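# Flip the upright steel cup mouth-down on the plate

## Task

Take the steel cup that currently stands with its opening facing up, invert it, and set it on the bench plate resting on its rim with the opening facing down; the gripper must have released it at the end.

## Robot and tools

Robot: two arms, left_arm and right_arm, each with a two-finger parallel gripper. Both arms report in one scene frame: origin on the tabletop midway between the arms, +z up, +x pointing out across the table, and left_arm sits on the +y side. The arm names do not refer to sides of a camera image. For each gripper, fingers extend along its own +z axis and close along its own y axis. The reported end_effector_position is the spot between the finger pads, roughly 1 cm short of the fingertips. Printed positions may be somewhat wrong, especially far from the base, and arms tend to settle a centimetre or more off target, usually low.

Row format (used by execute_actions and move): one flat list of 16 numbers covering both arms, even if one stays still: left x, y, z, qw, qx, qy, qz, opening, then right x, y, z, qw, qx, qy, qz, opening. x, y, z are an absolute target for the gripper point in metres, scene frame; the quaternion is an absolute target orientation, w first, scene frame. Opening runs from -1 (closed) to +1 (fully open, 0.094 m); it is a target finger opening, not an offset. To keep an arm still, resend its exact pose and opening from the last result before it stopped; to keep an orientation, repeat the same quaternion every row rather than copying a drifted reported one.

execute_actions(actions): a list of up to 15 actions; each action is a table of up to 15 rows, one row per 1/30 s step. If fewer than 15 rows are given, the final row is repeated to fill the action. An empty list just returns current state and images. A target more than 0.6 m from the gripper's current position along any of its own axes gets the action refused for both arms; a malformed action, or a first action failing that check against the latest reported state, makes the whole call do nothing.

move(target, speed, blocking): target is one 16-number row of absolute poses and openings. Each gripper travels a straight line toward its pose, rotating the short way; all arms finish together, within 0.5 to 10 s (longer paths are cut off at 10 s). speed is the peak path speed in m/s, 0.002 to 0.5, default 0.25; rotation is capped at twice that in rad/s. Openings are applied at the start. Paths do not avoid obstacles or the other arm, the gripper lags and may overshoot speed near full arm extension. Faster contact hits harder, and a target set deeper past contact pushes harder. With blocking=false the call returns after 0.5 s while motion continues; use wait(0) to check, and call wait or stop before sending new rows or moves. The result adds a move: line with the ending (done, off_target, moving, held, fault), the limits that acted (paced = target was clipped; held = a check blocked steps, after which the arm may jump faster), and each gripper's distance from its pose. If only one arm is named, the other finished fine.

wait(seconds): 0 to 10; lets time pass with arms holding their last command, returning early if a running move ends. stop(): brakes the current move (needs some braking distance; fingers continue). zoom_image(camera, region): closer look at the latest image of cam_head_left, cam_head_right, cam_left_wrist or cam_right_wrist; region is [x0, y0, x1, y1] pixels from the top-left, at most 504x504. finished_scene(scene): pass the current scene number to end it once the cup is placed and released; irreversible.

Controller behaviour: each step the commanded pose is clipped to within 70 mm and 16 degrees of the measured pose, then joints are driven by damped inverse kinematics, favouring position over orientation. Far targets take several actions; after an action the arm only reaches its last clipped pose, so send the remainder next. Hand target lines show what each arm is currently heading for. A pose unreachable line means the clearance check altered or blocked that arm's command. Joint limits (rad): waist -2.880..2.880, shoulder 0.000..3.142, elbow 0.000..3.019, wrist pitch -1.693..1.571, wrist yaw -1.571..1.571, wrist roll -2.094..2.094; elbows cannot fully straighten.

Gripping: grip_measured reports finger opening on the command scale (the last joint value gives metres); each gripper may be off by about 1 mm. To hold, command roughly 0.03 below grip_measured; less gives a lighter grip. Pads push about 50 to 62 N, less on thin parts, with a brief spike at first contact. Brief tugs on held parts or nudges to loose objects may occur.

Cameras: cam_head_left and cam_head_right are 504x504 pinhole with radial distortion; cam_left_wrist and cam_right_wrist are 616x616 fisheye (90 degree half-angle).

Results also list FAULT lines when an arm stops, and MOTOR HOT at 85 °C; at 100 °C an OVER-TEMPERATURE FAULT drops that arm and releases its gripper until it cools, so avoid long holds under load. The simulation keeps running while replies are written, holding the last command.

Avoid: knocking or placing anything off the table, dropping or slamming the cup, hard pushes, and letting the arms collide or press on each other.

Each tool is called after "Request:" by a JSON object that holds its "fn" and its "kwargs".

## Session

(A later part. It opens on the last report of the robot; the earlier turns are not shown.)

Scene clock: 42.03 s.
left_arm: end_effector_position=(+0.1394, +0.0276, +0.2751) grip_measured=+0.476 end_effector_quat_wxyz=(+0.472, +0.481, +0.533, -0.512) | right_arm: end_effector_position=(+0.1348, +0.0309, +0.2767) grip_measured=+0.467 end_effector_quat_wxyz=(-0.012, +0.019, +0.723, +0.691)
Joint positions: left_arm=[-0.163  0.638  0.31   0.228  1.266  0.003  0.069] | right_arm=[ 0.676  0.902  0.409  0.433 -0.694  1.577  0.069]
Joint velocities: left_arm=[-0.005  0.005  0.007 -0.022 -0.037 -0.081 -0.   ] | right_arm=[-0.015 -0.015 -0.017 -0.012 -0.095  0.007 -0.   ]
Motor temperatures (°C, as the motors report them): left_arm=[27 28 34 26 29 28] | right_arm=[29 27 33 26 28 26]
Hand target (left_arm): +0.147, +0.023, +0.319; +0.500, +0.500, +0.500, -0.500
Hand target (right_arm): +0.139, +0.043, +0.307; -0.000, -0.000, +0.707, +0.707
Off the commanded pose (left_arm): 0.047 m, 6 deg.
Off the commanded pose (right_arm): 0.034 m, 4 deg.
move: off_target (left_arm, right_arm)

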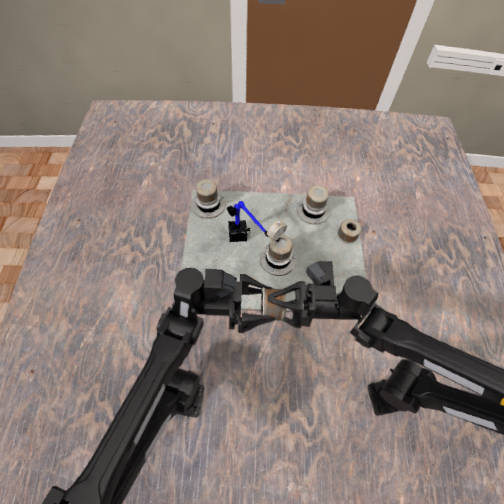

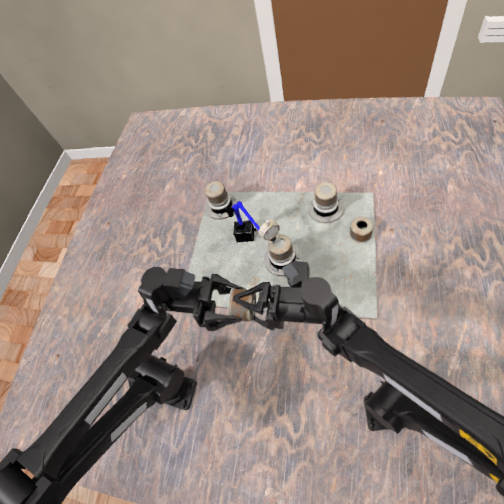

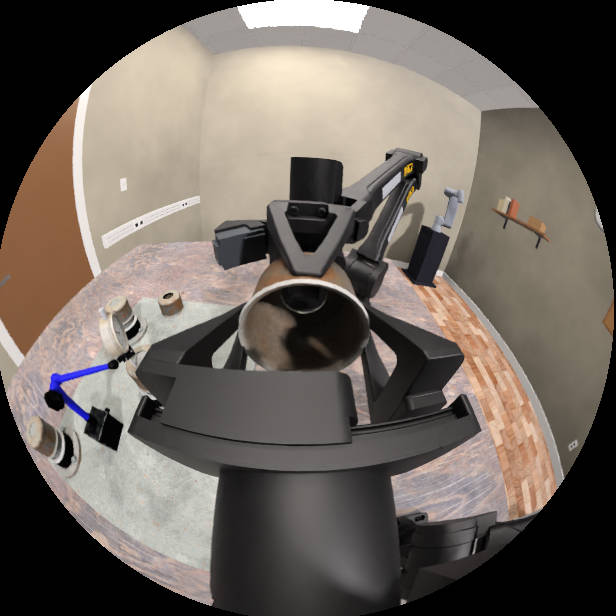

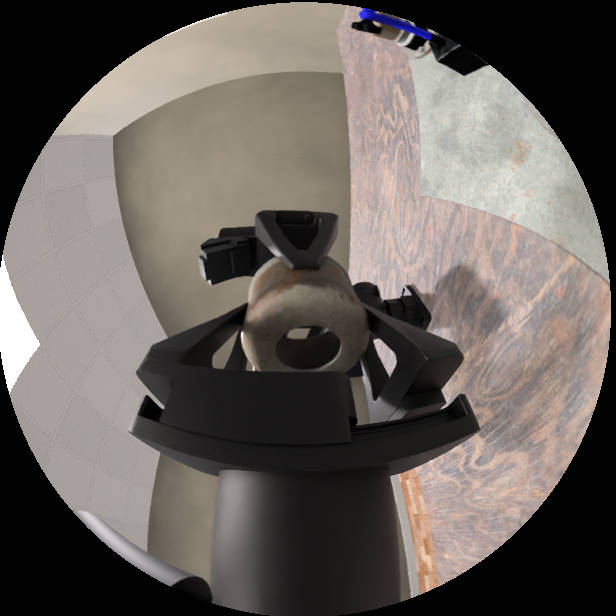

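Request:
{"fn": "move", "kwargs": {"target": [0.15,0.02,0.32,0.5,0.5,0.5,-0.5,1,0.14,0.045,0.307,0,0,0.7071,0.7071,0.42]}}

Request:
{"fn": "move", "kwargs": {"target": [0.15,0.05,0.32,0.5,0.5,0.5,-0.5,1,0.14,-0.06,0.307,0,0,0.7071,0.7071,0.42], "speed": 0.15}}

Request:
{"fn": "move", "kwargs": {"target": [0.22,0.14,0.3,0.653,0.27,0.653,-0.27,1,0.3,-0.14,0.15,0,0,1,0,0.42], "speed": 0.3}}

Scene clock: 43.70 s.
left_arm: end_effector_position=(+0.1419, +0.0262, +0.2872) grip_measured=+1.000 end_effector_quat_wxyz=(+0.479, +0.486, +0.525, -0.509) | right_arm: end_effector_position=(+0.1358, +0.0318, +0.2725) grip_measured=+0.467 end_effector_quat_wxyz=(-0.015, +0.023, +0.726, +0.687)
Joint positions: left_arm=[-0.165  0.638  0.335  0.228  1.266  0.003  0.094] | right_arm=[ 0.676  0.911  0.409  0.43  -0.693  1.577  0.069]
Joint velocities: left_arm=[-0.005 -0.015 -0.002 -0.002  0.007 -0.051  0.   ] | right_arm=[-0.015 -0.015 -0.002  0.007  0.037  0.022 -0.   ]
Motor temperatures (°C, as the motors report them): left_arm=[27 28 35 26 29 28] | right_arm=[29 27 33 26 28 26]
Hand target (left_arm): +0.148, +0.022, +0.319; +0.500, +0.500, +0.500, -0.500
Hand target (right_arm): +0.139, +0.042, +0.307; -0.000, +0.000, +0.707, +0.707
Off the commanded pose (left_arm): 0.034 m, 4 deg.
Off the commanded pose (right_arm): 0.037 m, 4 deg.
move: off_target (left_arm, right_arm)

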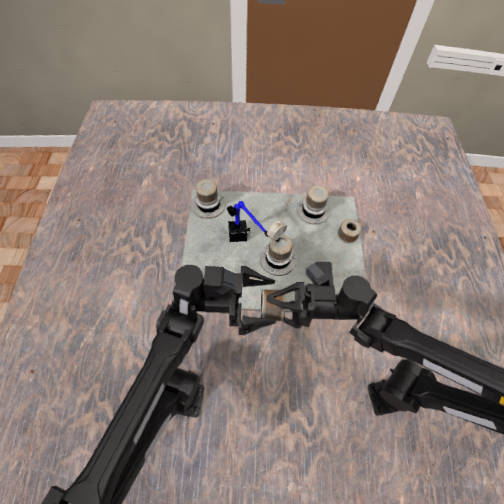

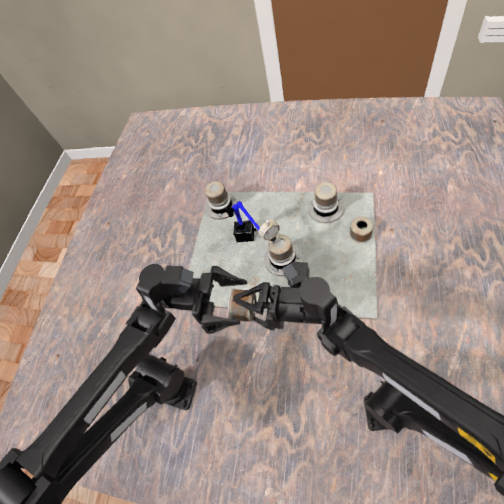

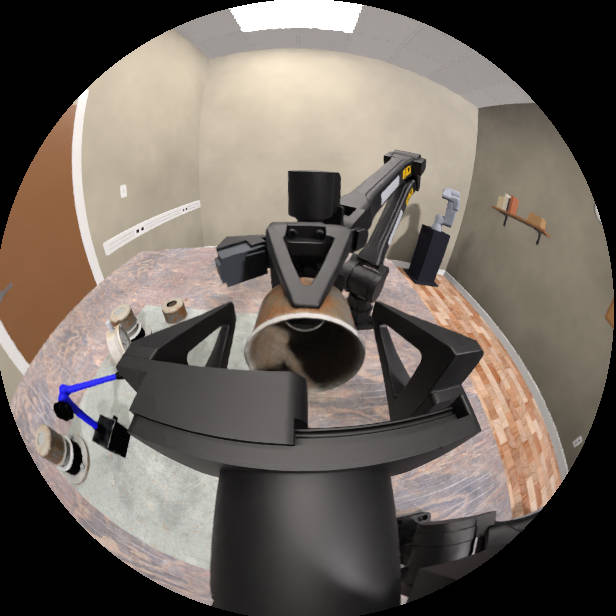

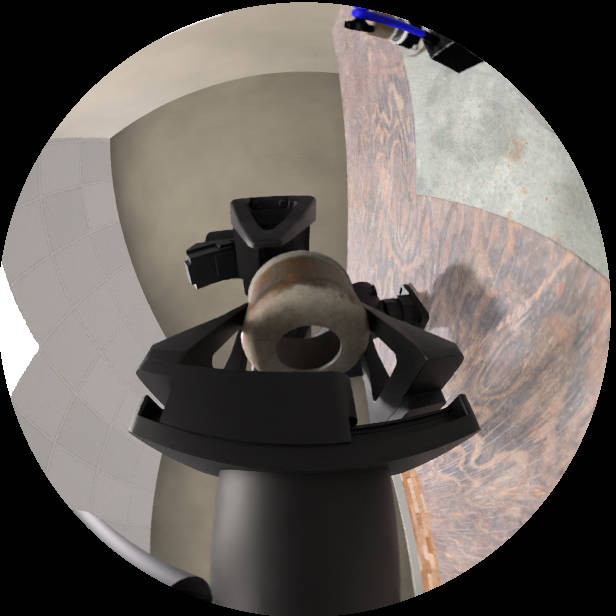

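Scene clock: 44.73 s.
left_arm: end_effector_position=(+0.1438, +0.0496, +0.2903) grip_measured=+1.000 end_effector_quat_wxyz=(+0.479, +0.488, +0.517, -0.514) | right_arm: end_effector_position=(+0.1397, -0.0585, +0.3036) grip_measured=+0.467 end_effector_quat_wxyz=(-0.006, +0.003, +0.710, +0.704)
Joint positions: left_arm=[-0.044  0.631  0.335  0.228  1.403  0.003  0.094] | right_arm=[ 0.35   0.629  0.358  0.255 -1.035  1.569  0.069]
Joint velocities: left_arm=[-0.005 -0.034 -0.007 -0.002 -0.007  0.037  0.   ] | right_arm=[ 0.015 -0.005  0.007 -0.022 -0.051 -0.037  0.001]
Motor temperatures (°C, as the motors report them): left_arm=[27 28 35 26 29 28] | right_arm=[29 27 33 26 28 26]
Hand target (left_arm): +0.149, +0.051, +0.319; +0.500, +0.500, +0.500, -0.500
Hand target (right_arm): +0.140, -0.060, +0.306; +0.001, -0.001, +0.708, +0.706
Off the commanded pose (left_arm): 0.030 m, 4 deg.
Off the commanded pose (right_arm): 0.004 m, 1 deg.
move: off_target (left_arm)

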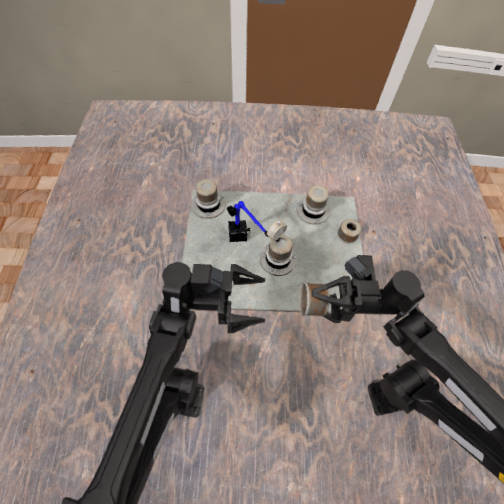

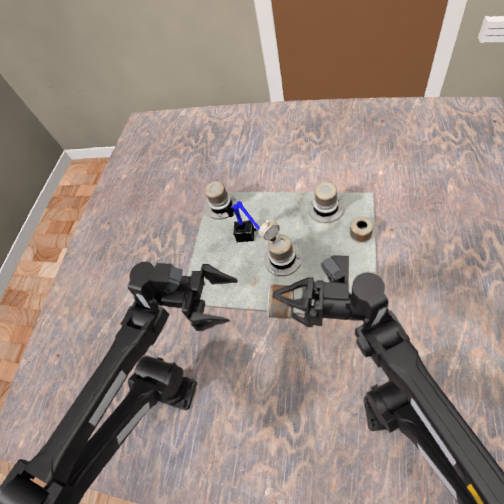

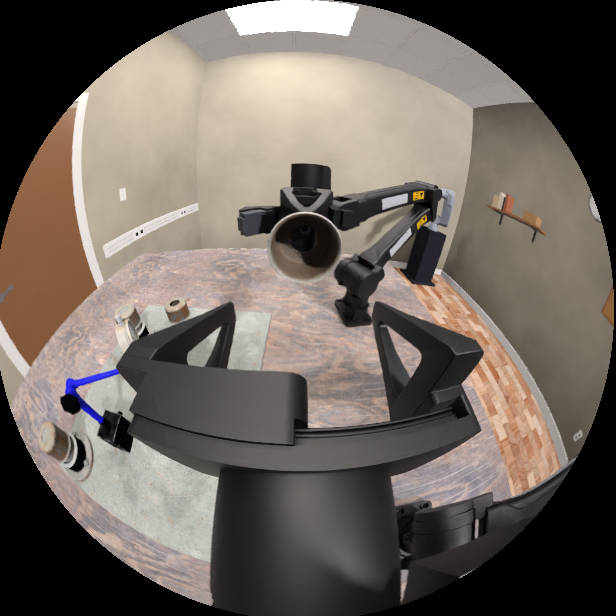

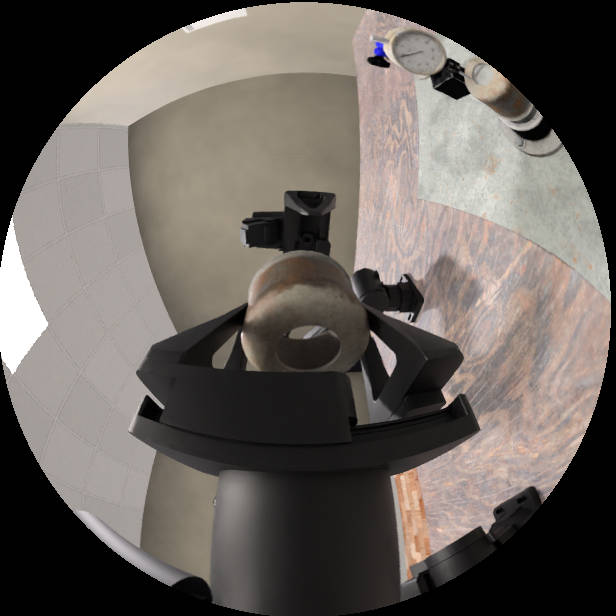

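Scene clock: 47.73 s.
left_arm: end_effector_position=(+0.2209, +0.1377, +0.3026) grip_measured=+1.000 end_effector_quat_wxyz=(+0.652, +0.275, +0.652, -0.272) | right_arm: end_effector_position=(+0.2838, -0.1528, +0.1272) grip_measured=+0.468 end_effector_quat_wxyz=(-0.024, +0.007, +1.000, -0.011)
Joint positions: left_arm=[0.164 0.368 0.296 0.071 0.829 0.003 0.094] | right_arm=[ 0.328  1.387  1.004 -1.241 -0.005  0.531  0.069]
Joint velocities: left_arm=[-0.005 -0.005 -0.007  0.007  0.022 -0.022  0.   ] | right_arm=[-0.005  0.005 -0.002  0.012  0.022  0.007 -0.001]
Motor temperatures (°C, as the motors report them): left_arm=[27 28 34 26 29 28] | right_arm=[29 27 34 26 28 26]
Hand target (left_arm): +0.220, +0.140, +0.301; +0.653, +0.271, +0.654, -0.269
Hand target (right_arm): +0.301, -0.138, +0.151; +0.002, +0.004, +1.000, +0.002
Off the commanded pose (left_arm): 0.004 m, 1 deg.
Off the commanded pose (right_arm): 0.031 m, 3 deg.
move: off_target (right_arm)

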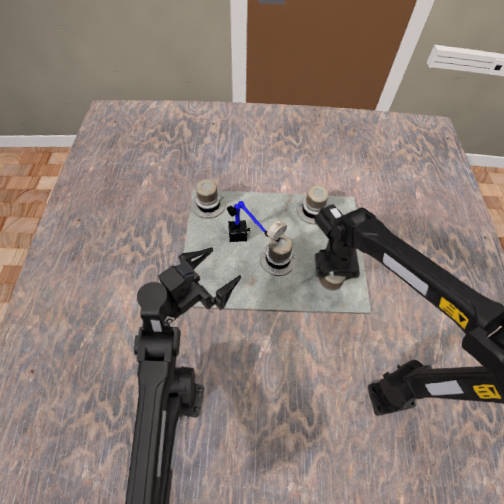

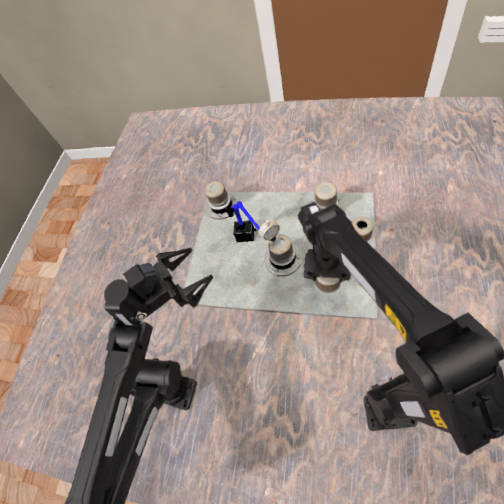

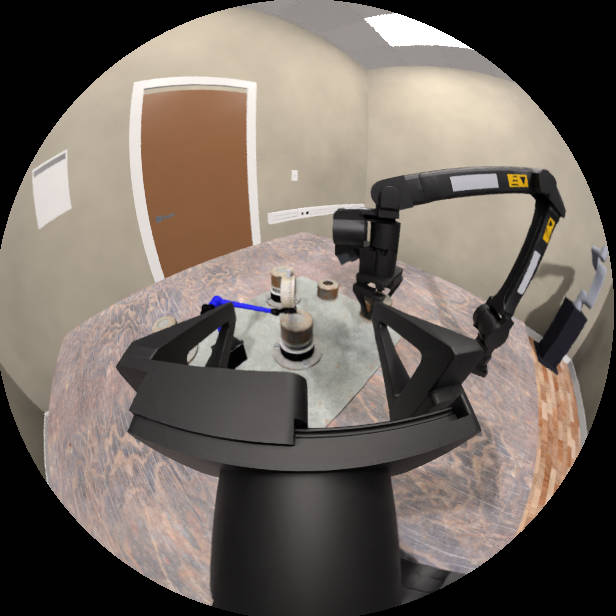

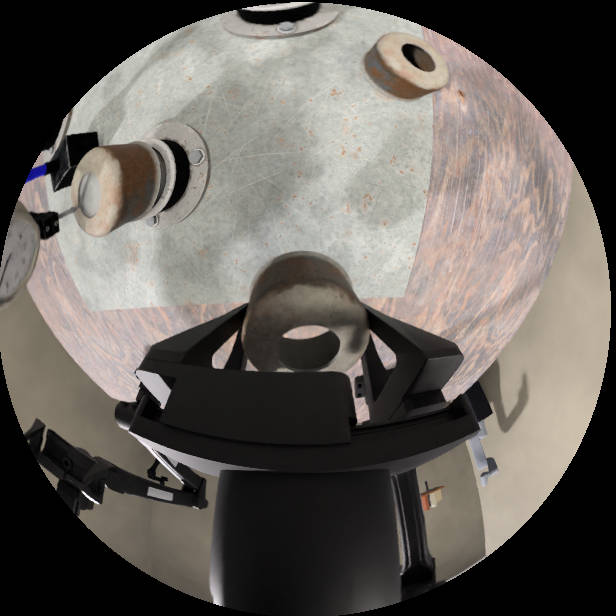

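Request:
{"fn": "move", "kwargs": {"target": [0.22,0.14,0.3,0.653,0.27,0.653,-0.27,1,0.325,-0.14,0.075,0,0,1,0,0.42], "speed": 0.1}}

Request:
{"fn": "move", "kwargs": {"target": [0.22,0.14,0.3,0.653,0.27,0.653,-0.27,1,0.325,-0.14,0.05,0,0,1,0,0.42], "speed": 0.03}}

Scene clock: 49.20 s.
left_arm: end_effector_position=(+0.2209, +0.1377, +0.3026) grip_measured=+1.000 end_effector_quat_wxyz=(+0.652, +0.275, +0.652, -0.272) | right_arm: end_effector_position=(+0.3217, -0.1357, +0.0757) grip_measured=+0.468 end_effector_quat_wxyz=(-0.004, -0.002, +1.000, -0.001)
Joint positions: left_arm=[0.164 0.368 0.296 0.071 0.829 0.003 0.094] | right_arm=[ 0.319  1.526  1.004 -1.056 -0.002  0.505  0.069]
Joint velocities: left_arm=[-0.005 -0.015  0.007 -0.007  0.007  0.037  0.   ] | right_arm=[ 0.005 -0.005 -0.002  0.002 -0.022 -0.066 -0.   ]
Motor temperatures (°C, as the motors report them): left_arm=[27 28 34 26 29 28] | right_arm=[29 27 34 26 28 26]
Hand target (left_arm): +0.220, +0.140, +0.300; +0.653, +0.270, +0.653, -0.270
Hand target (right_arm): +0.325, -0.140, +0.075; -0.000, +0.000, +1.000, -0.000
Off the commanded pose (left_arm): 0.004 m, 1 deg.
Off the commanded pose (right_arm): 0.005 m, 0 deg.
move: done

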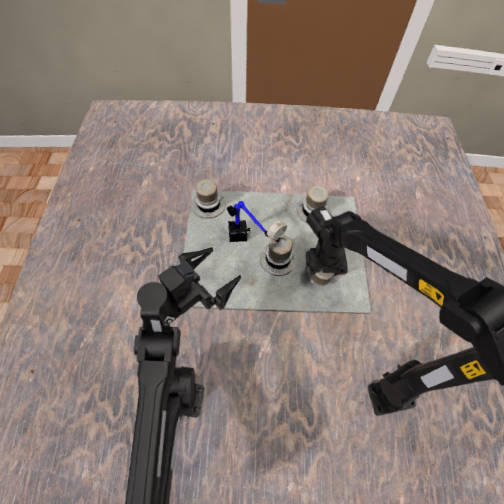

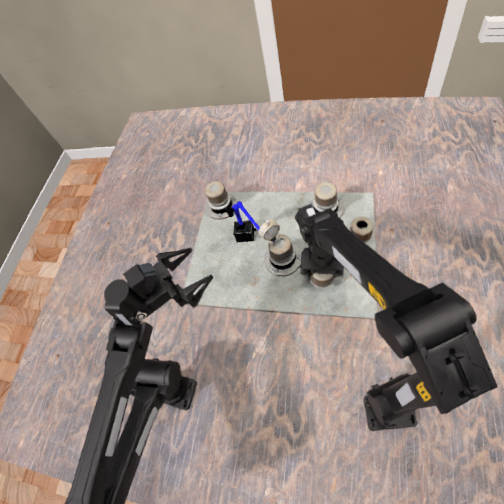

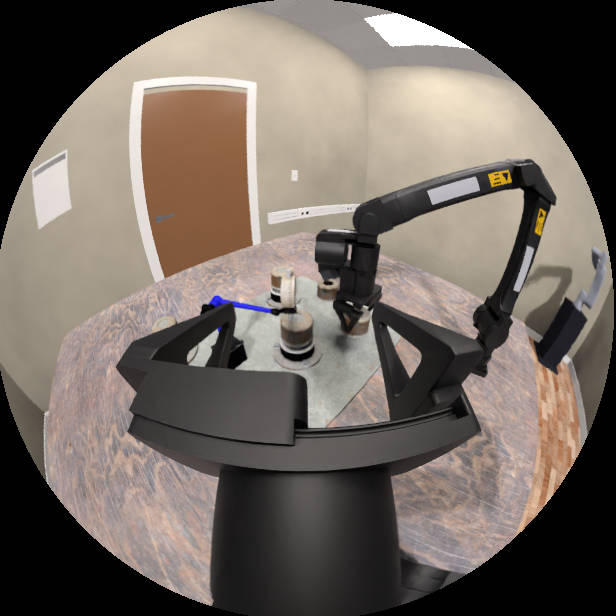

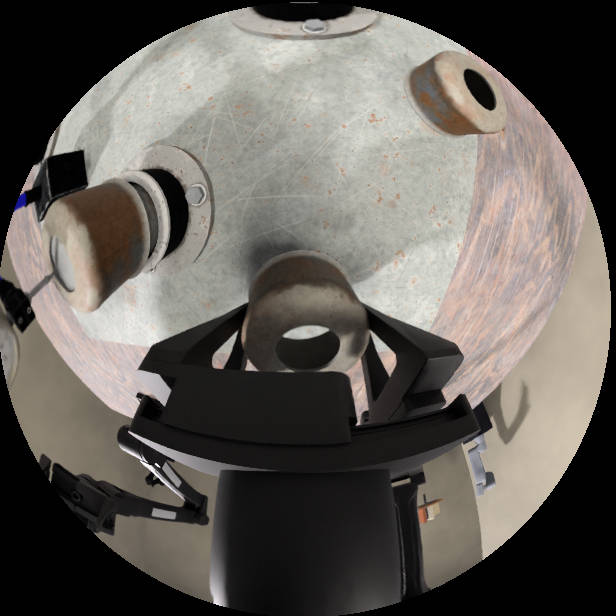

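Scene clock: 50.37 s.
left_arm: end_effector_position=(+0.2209, +0.1377, +0.3026) grip_measured=+1.000 end_effector_quat_wxyz=(+0.652, +0.275, +0.652, -0.272) | right_arm: end_effector_position=(+0.3222, -0.1355, +0.0530) grip_measured=+0.468 end_effector_quat_wxyz=(-0.001, -0.003, +1.000, +0.001)
Joint positions: left_arm=[0.164 0.368 0.296 0.071 0.829 0.003 0.094] | right_arm=[ 0.319  1.557  0.971 -0.985 -0.002  0.504  0.069]
Joint velocities: left_arm=[-0.005 -0.005  0.012 -0.012  0.022  0.007  0.   ] | right_arm=[-0.005 -0.005 -0.012  0.017  0.007 -0.037  0.   ]
Motor temperatures (°C, as the motors report them): left_arm=[27 28 34 26 29 28] | right_arm=[29 27 33 26 28 26]
Hand target (left_arm): +0.220, +0.140, +0.300; +0.653, +0.270, +0.653, -0.270
Hand target (right_arm): +0.325, -0.140, +0.050; +0.000, -0.000, +1.000, -0.000
Off the commanded pose (left_arm): 0.004 m, 1 deg.
Off the commanded pose (right_arm): 0.006 m, 0 deg.
move: done

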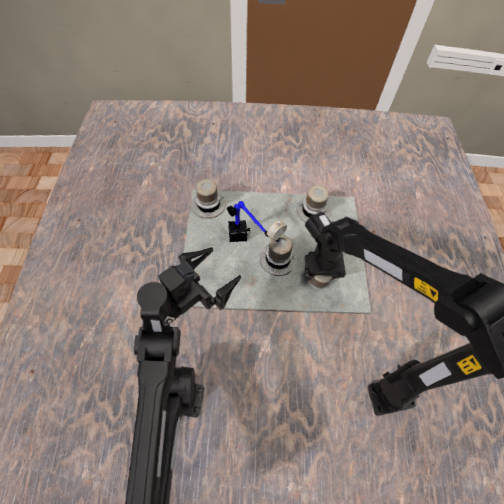

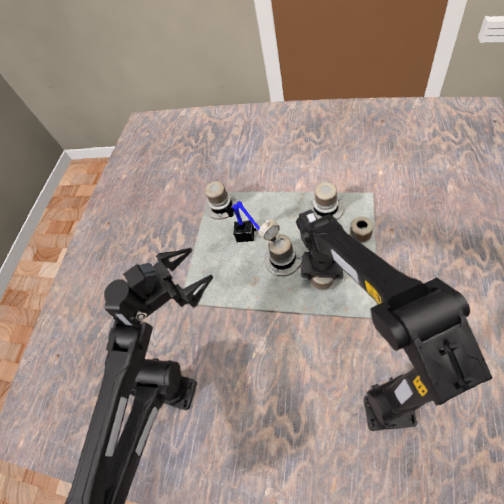

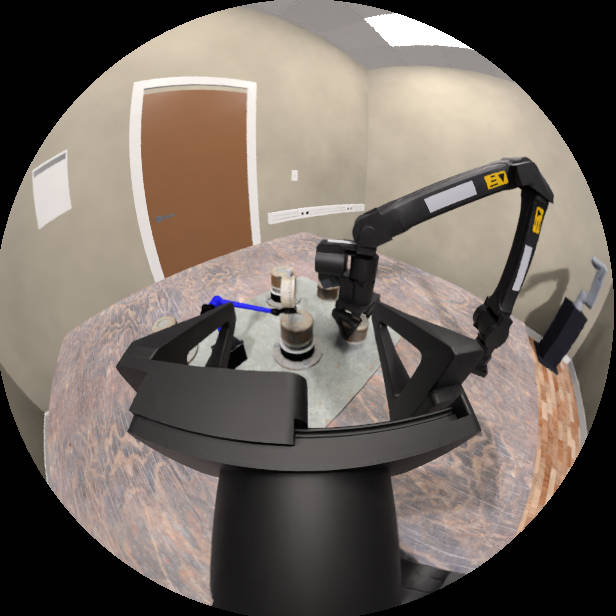

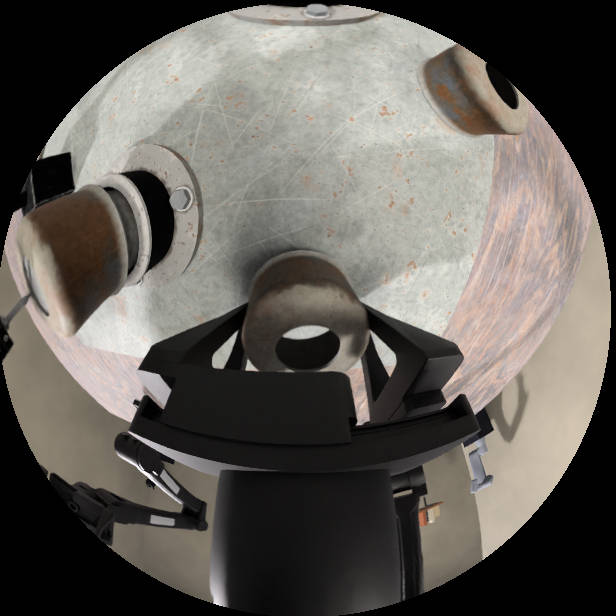

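Request:
{"fn": "move", "kwargs": {"target": [0.22,0.14,0.3,0.653,0.27,0.653,-0.27,1,0.325,-0.14,0.03,0,0,1,0,0.42], "speed": 0.02}}

Scene clock: 52.10 s.
left_arm: end_effector_position=(+0.2209, +0.1377, +0.3026) grip_measured=+1.000 end_effector_quat_wxyz=(+0.652, +0.274, +0.652, -0.272) | right_arm: end_effector_position=(+0.3238, -0.1349, +0.0409) grip_measured=+0.468 end_effector_quat_wxyz=(+0.004, -0.003, +1.000, +0.002)
Joint positions: left_arm=[0.164 0.368 0.296 0.071 0.828 0.003 0.094] | right_arm=[ 0.319  1.576  0.955 -0.941 -0.001  0.504  0.069]
Joint velocities: left_arm=[ 0.005 -0.005 -0.007 -0.002  0.022  0.051  0.   ] | right_arm=[-0.015 -0.024 -0.007 -0.012  0.037 -0.022 -0.001]
Motor temperatures (°C, as the motors report them): left_arm=[27 28 34 26 29 28] | right_arm=[29 27 33 26 28 26]
Hand target (left_arm): +0.220, +0.140, +0.300; +0.653, +0.270, +0.653, -0.270
Hand target (right_arm): +0.325, -0.140, +0.030; +0.000, +0.000, +1.000, -0.000
Off the commanded pose (left_arm): 0.004 m, 1 deg.
Off the commanded pose (right_arm): 0.012 m, 1 deg.
move: off_target (right_arm)

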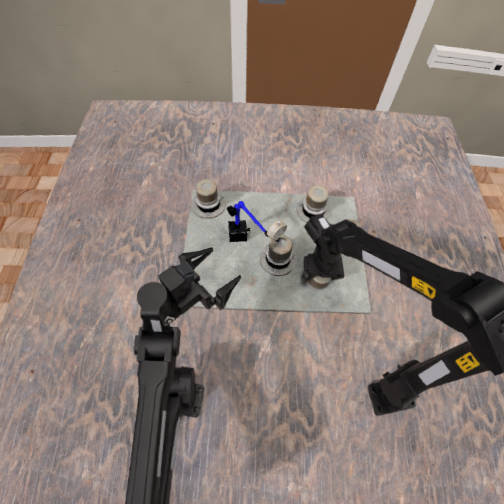

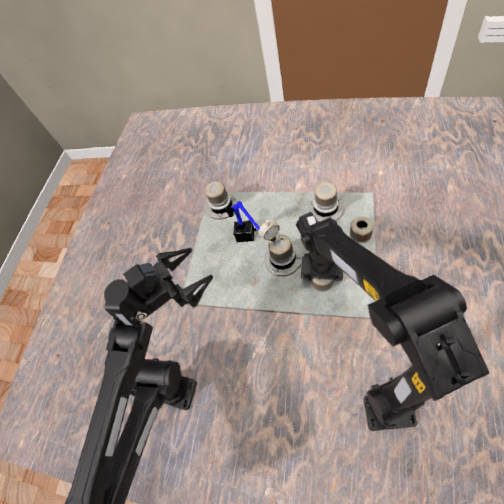

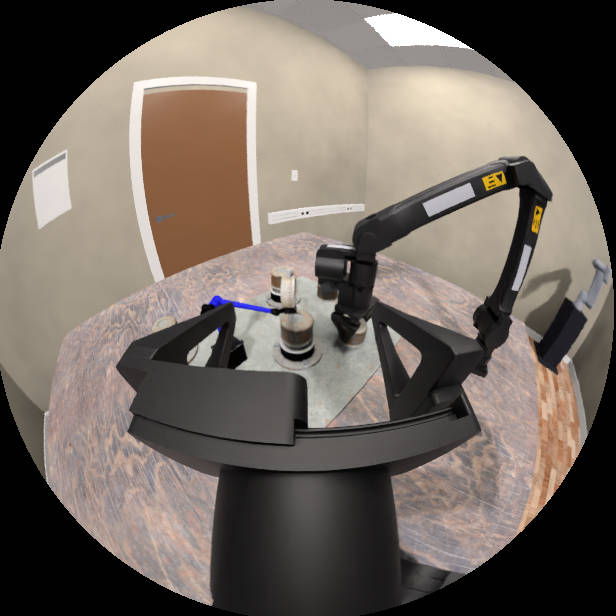

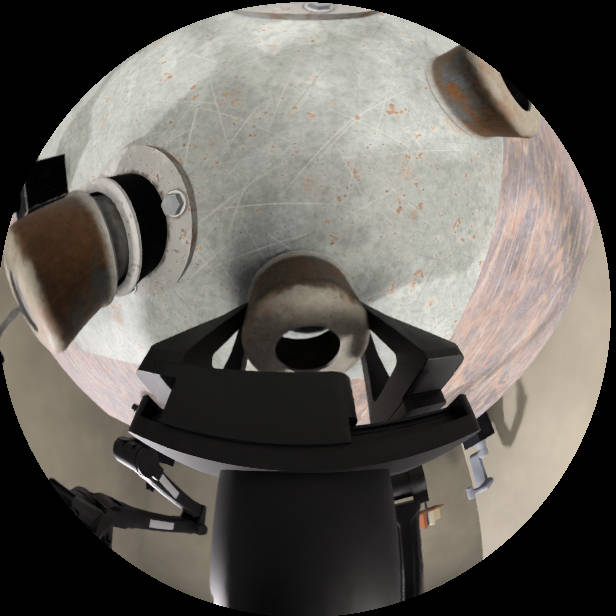

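Request:
{"fn": "move", "kwargs": {"target": [0.22,0.14,0.3,0.653,0.27,0.653,-0.27,1,0.325,-0.14,0.04,0,0,1,0,0.9], "speed": 0.02}}

Request:
{"fn": "move", "kwargs": {"target": [0.22,0.14,0.3,0.653,0.27,0.653,-0.27,1,0.32,-0.15,0.14,0,0,1,0,0.9]}}

Scene clock: 53.10 s.
left_arm: end_effector_position=(+0.2209, +0.1377, +0.3026) grip_measured=+1.000 end_effector_quat_wxyz=(+0.652, +0.274, +0.652, -0.272) | right_arm: end_effector_position=(+0.3238, -0.1349, +0.0409) grip_measured=+0.898 end_effector_quat_wxyz=(+0.004, -0.003, +1.000, +0.002)
Joint positions: left_arm=[0.164 0.368 0.296 0.071 0.828 0.003 0.094] | right_arm=[ 0.319  1.576  0.955 -0.941 -0.001  0.504  0.089]
Joint velocities: left_arm=[-0.005 -0.005  0.012  0.012  0.022  0.037  0.   ] | right_arm=[-0.005  0.005 -0.007 -0.017  0.007  0.007  0.001]
Motor temperatures (°C, as the motors report them): left_arm=[27 28 34 26 29 28] | right_arm=[29 28 33 26 28 26]
Hand target (left_arm): +0.220, +0.140, +0.300; +0.653, +0.270, +0.653, -0.270
Hand target (right_arm): +0.325, -0.140, +0.040; +0.000, +0.000, +1.000, -0.000
Off the commanded pose (left_arm): 0.004 m, 1 deg.
Off the commanded pose (right_arm): 0.005 m, 1 deg.
move: done

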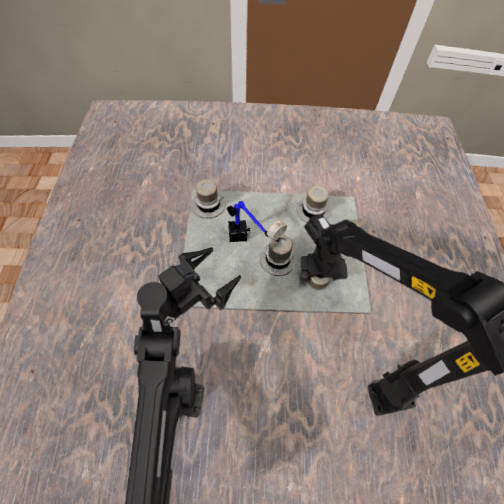

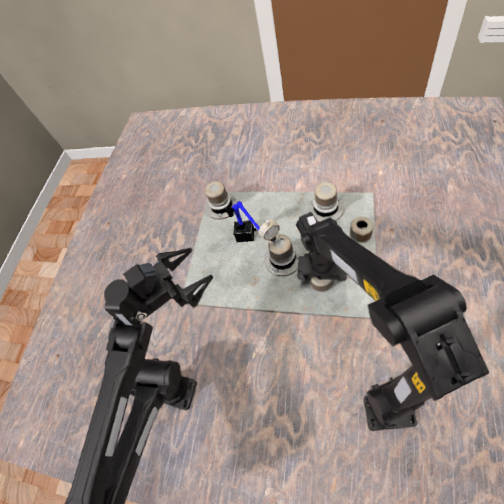

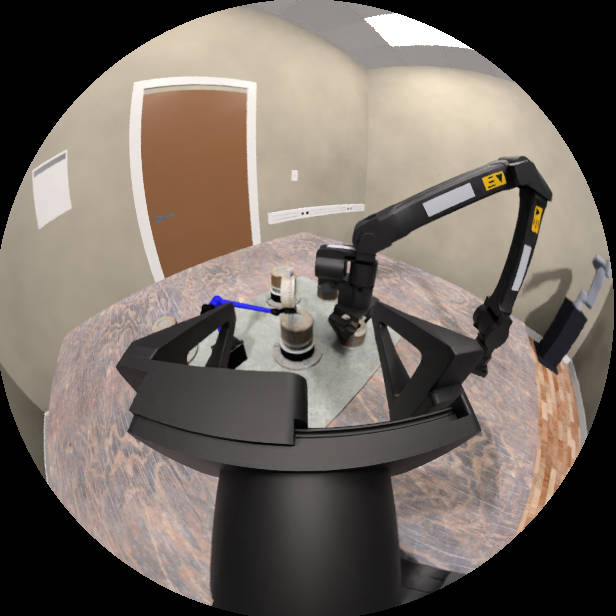

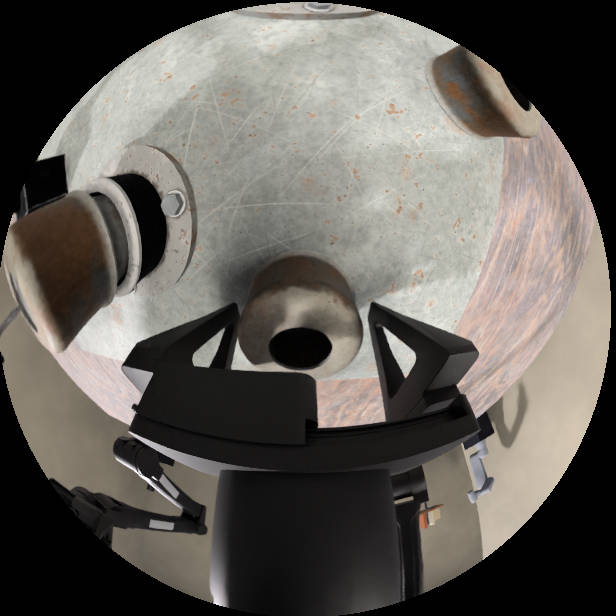

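Scene clock: 53.97 s.
left_arm: end_effector_position=(+0.2209, +0.1377, +0.3026) grip_measured=+1.000 end_effector_quat_wxyz=(+0.652, +0.274, +0.652, -0.272) | right_arm: end_effector_position=(+0.3053, -0.1527, +0.1295) grip_measured=+0.898 end_effector_quat_wxyz=(-0.010, -0.002, +1.000, -0.005)
Joint positions: left_arm=[0.164 0.368 0.296 0.071 0.828 0.003 0.094] | right_arm=[ 0.301  1.414  1.039 -1.218 -0.001  0.488  0.089]
Joint velocities: left_arm=[-0.015  0.005 -0.007 -0.012 -0.022 -0.022  0.   ] | right_arm=[-0.005 -0.005  0.002 -0.002  0.037 -0.022 -0.   ]
Motor temperatures (°C, as the motors report them): left_arm=[27 28 34 26 29 28] | right_arm=[29 28 33 26 28 26]
Hand target (left_arm): +0.220, +0.140, +0.300; +0.653, +0.270, +0.653, -0.270
Hand target (right_arm): +0.318, -0.151, +0.140; +0.000, -0.000, +1.000, +0.000
Off the commanded pose (left_arm): 0.004 m, 1 deg.
Off the commanded pose (right_arm): 0.018 m, 1 deg.
move: off_target (right_arm)

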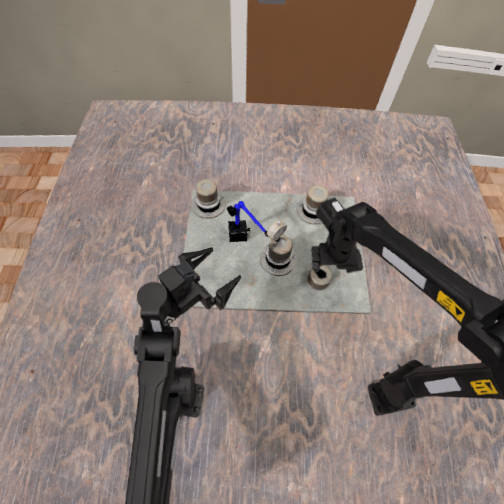

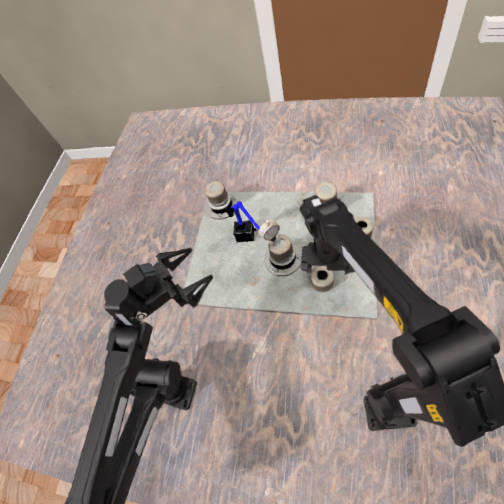

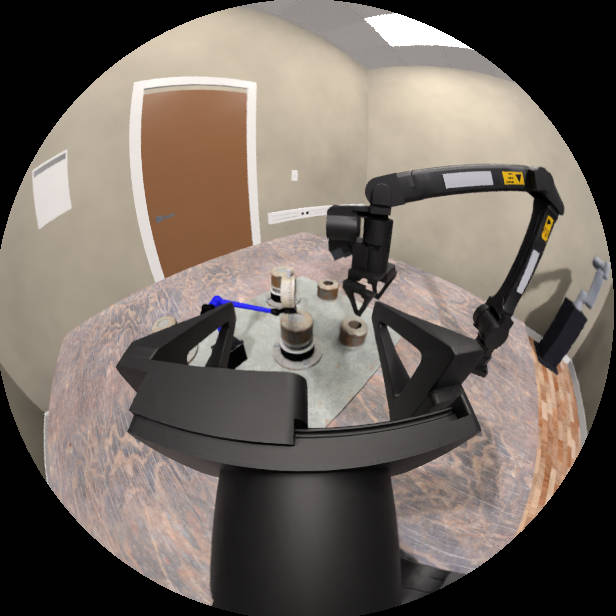

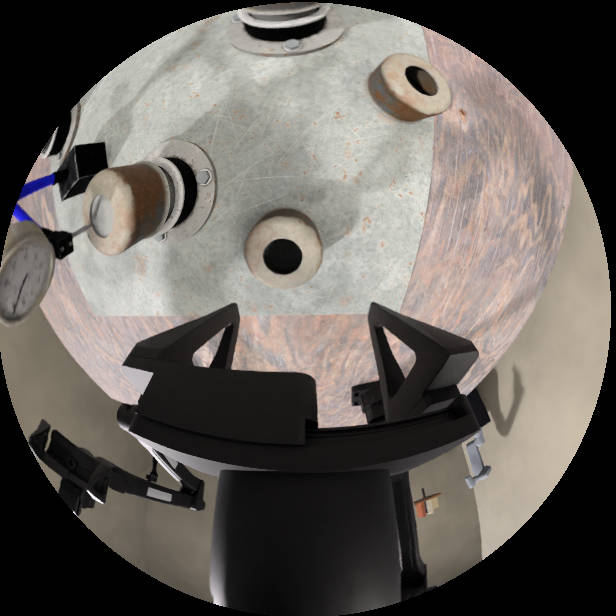

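Request:
{"fn": "finished_scene", "kwargs": {"scene": 1}}

The scene is finished: the task was done.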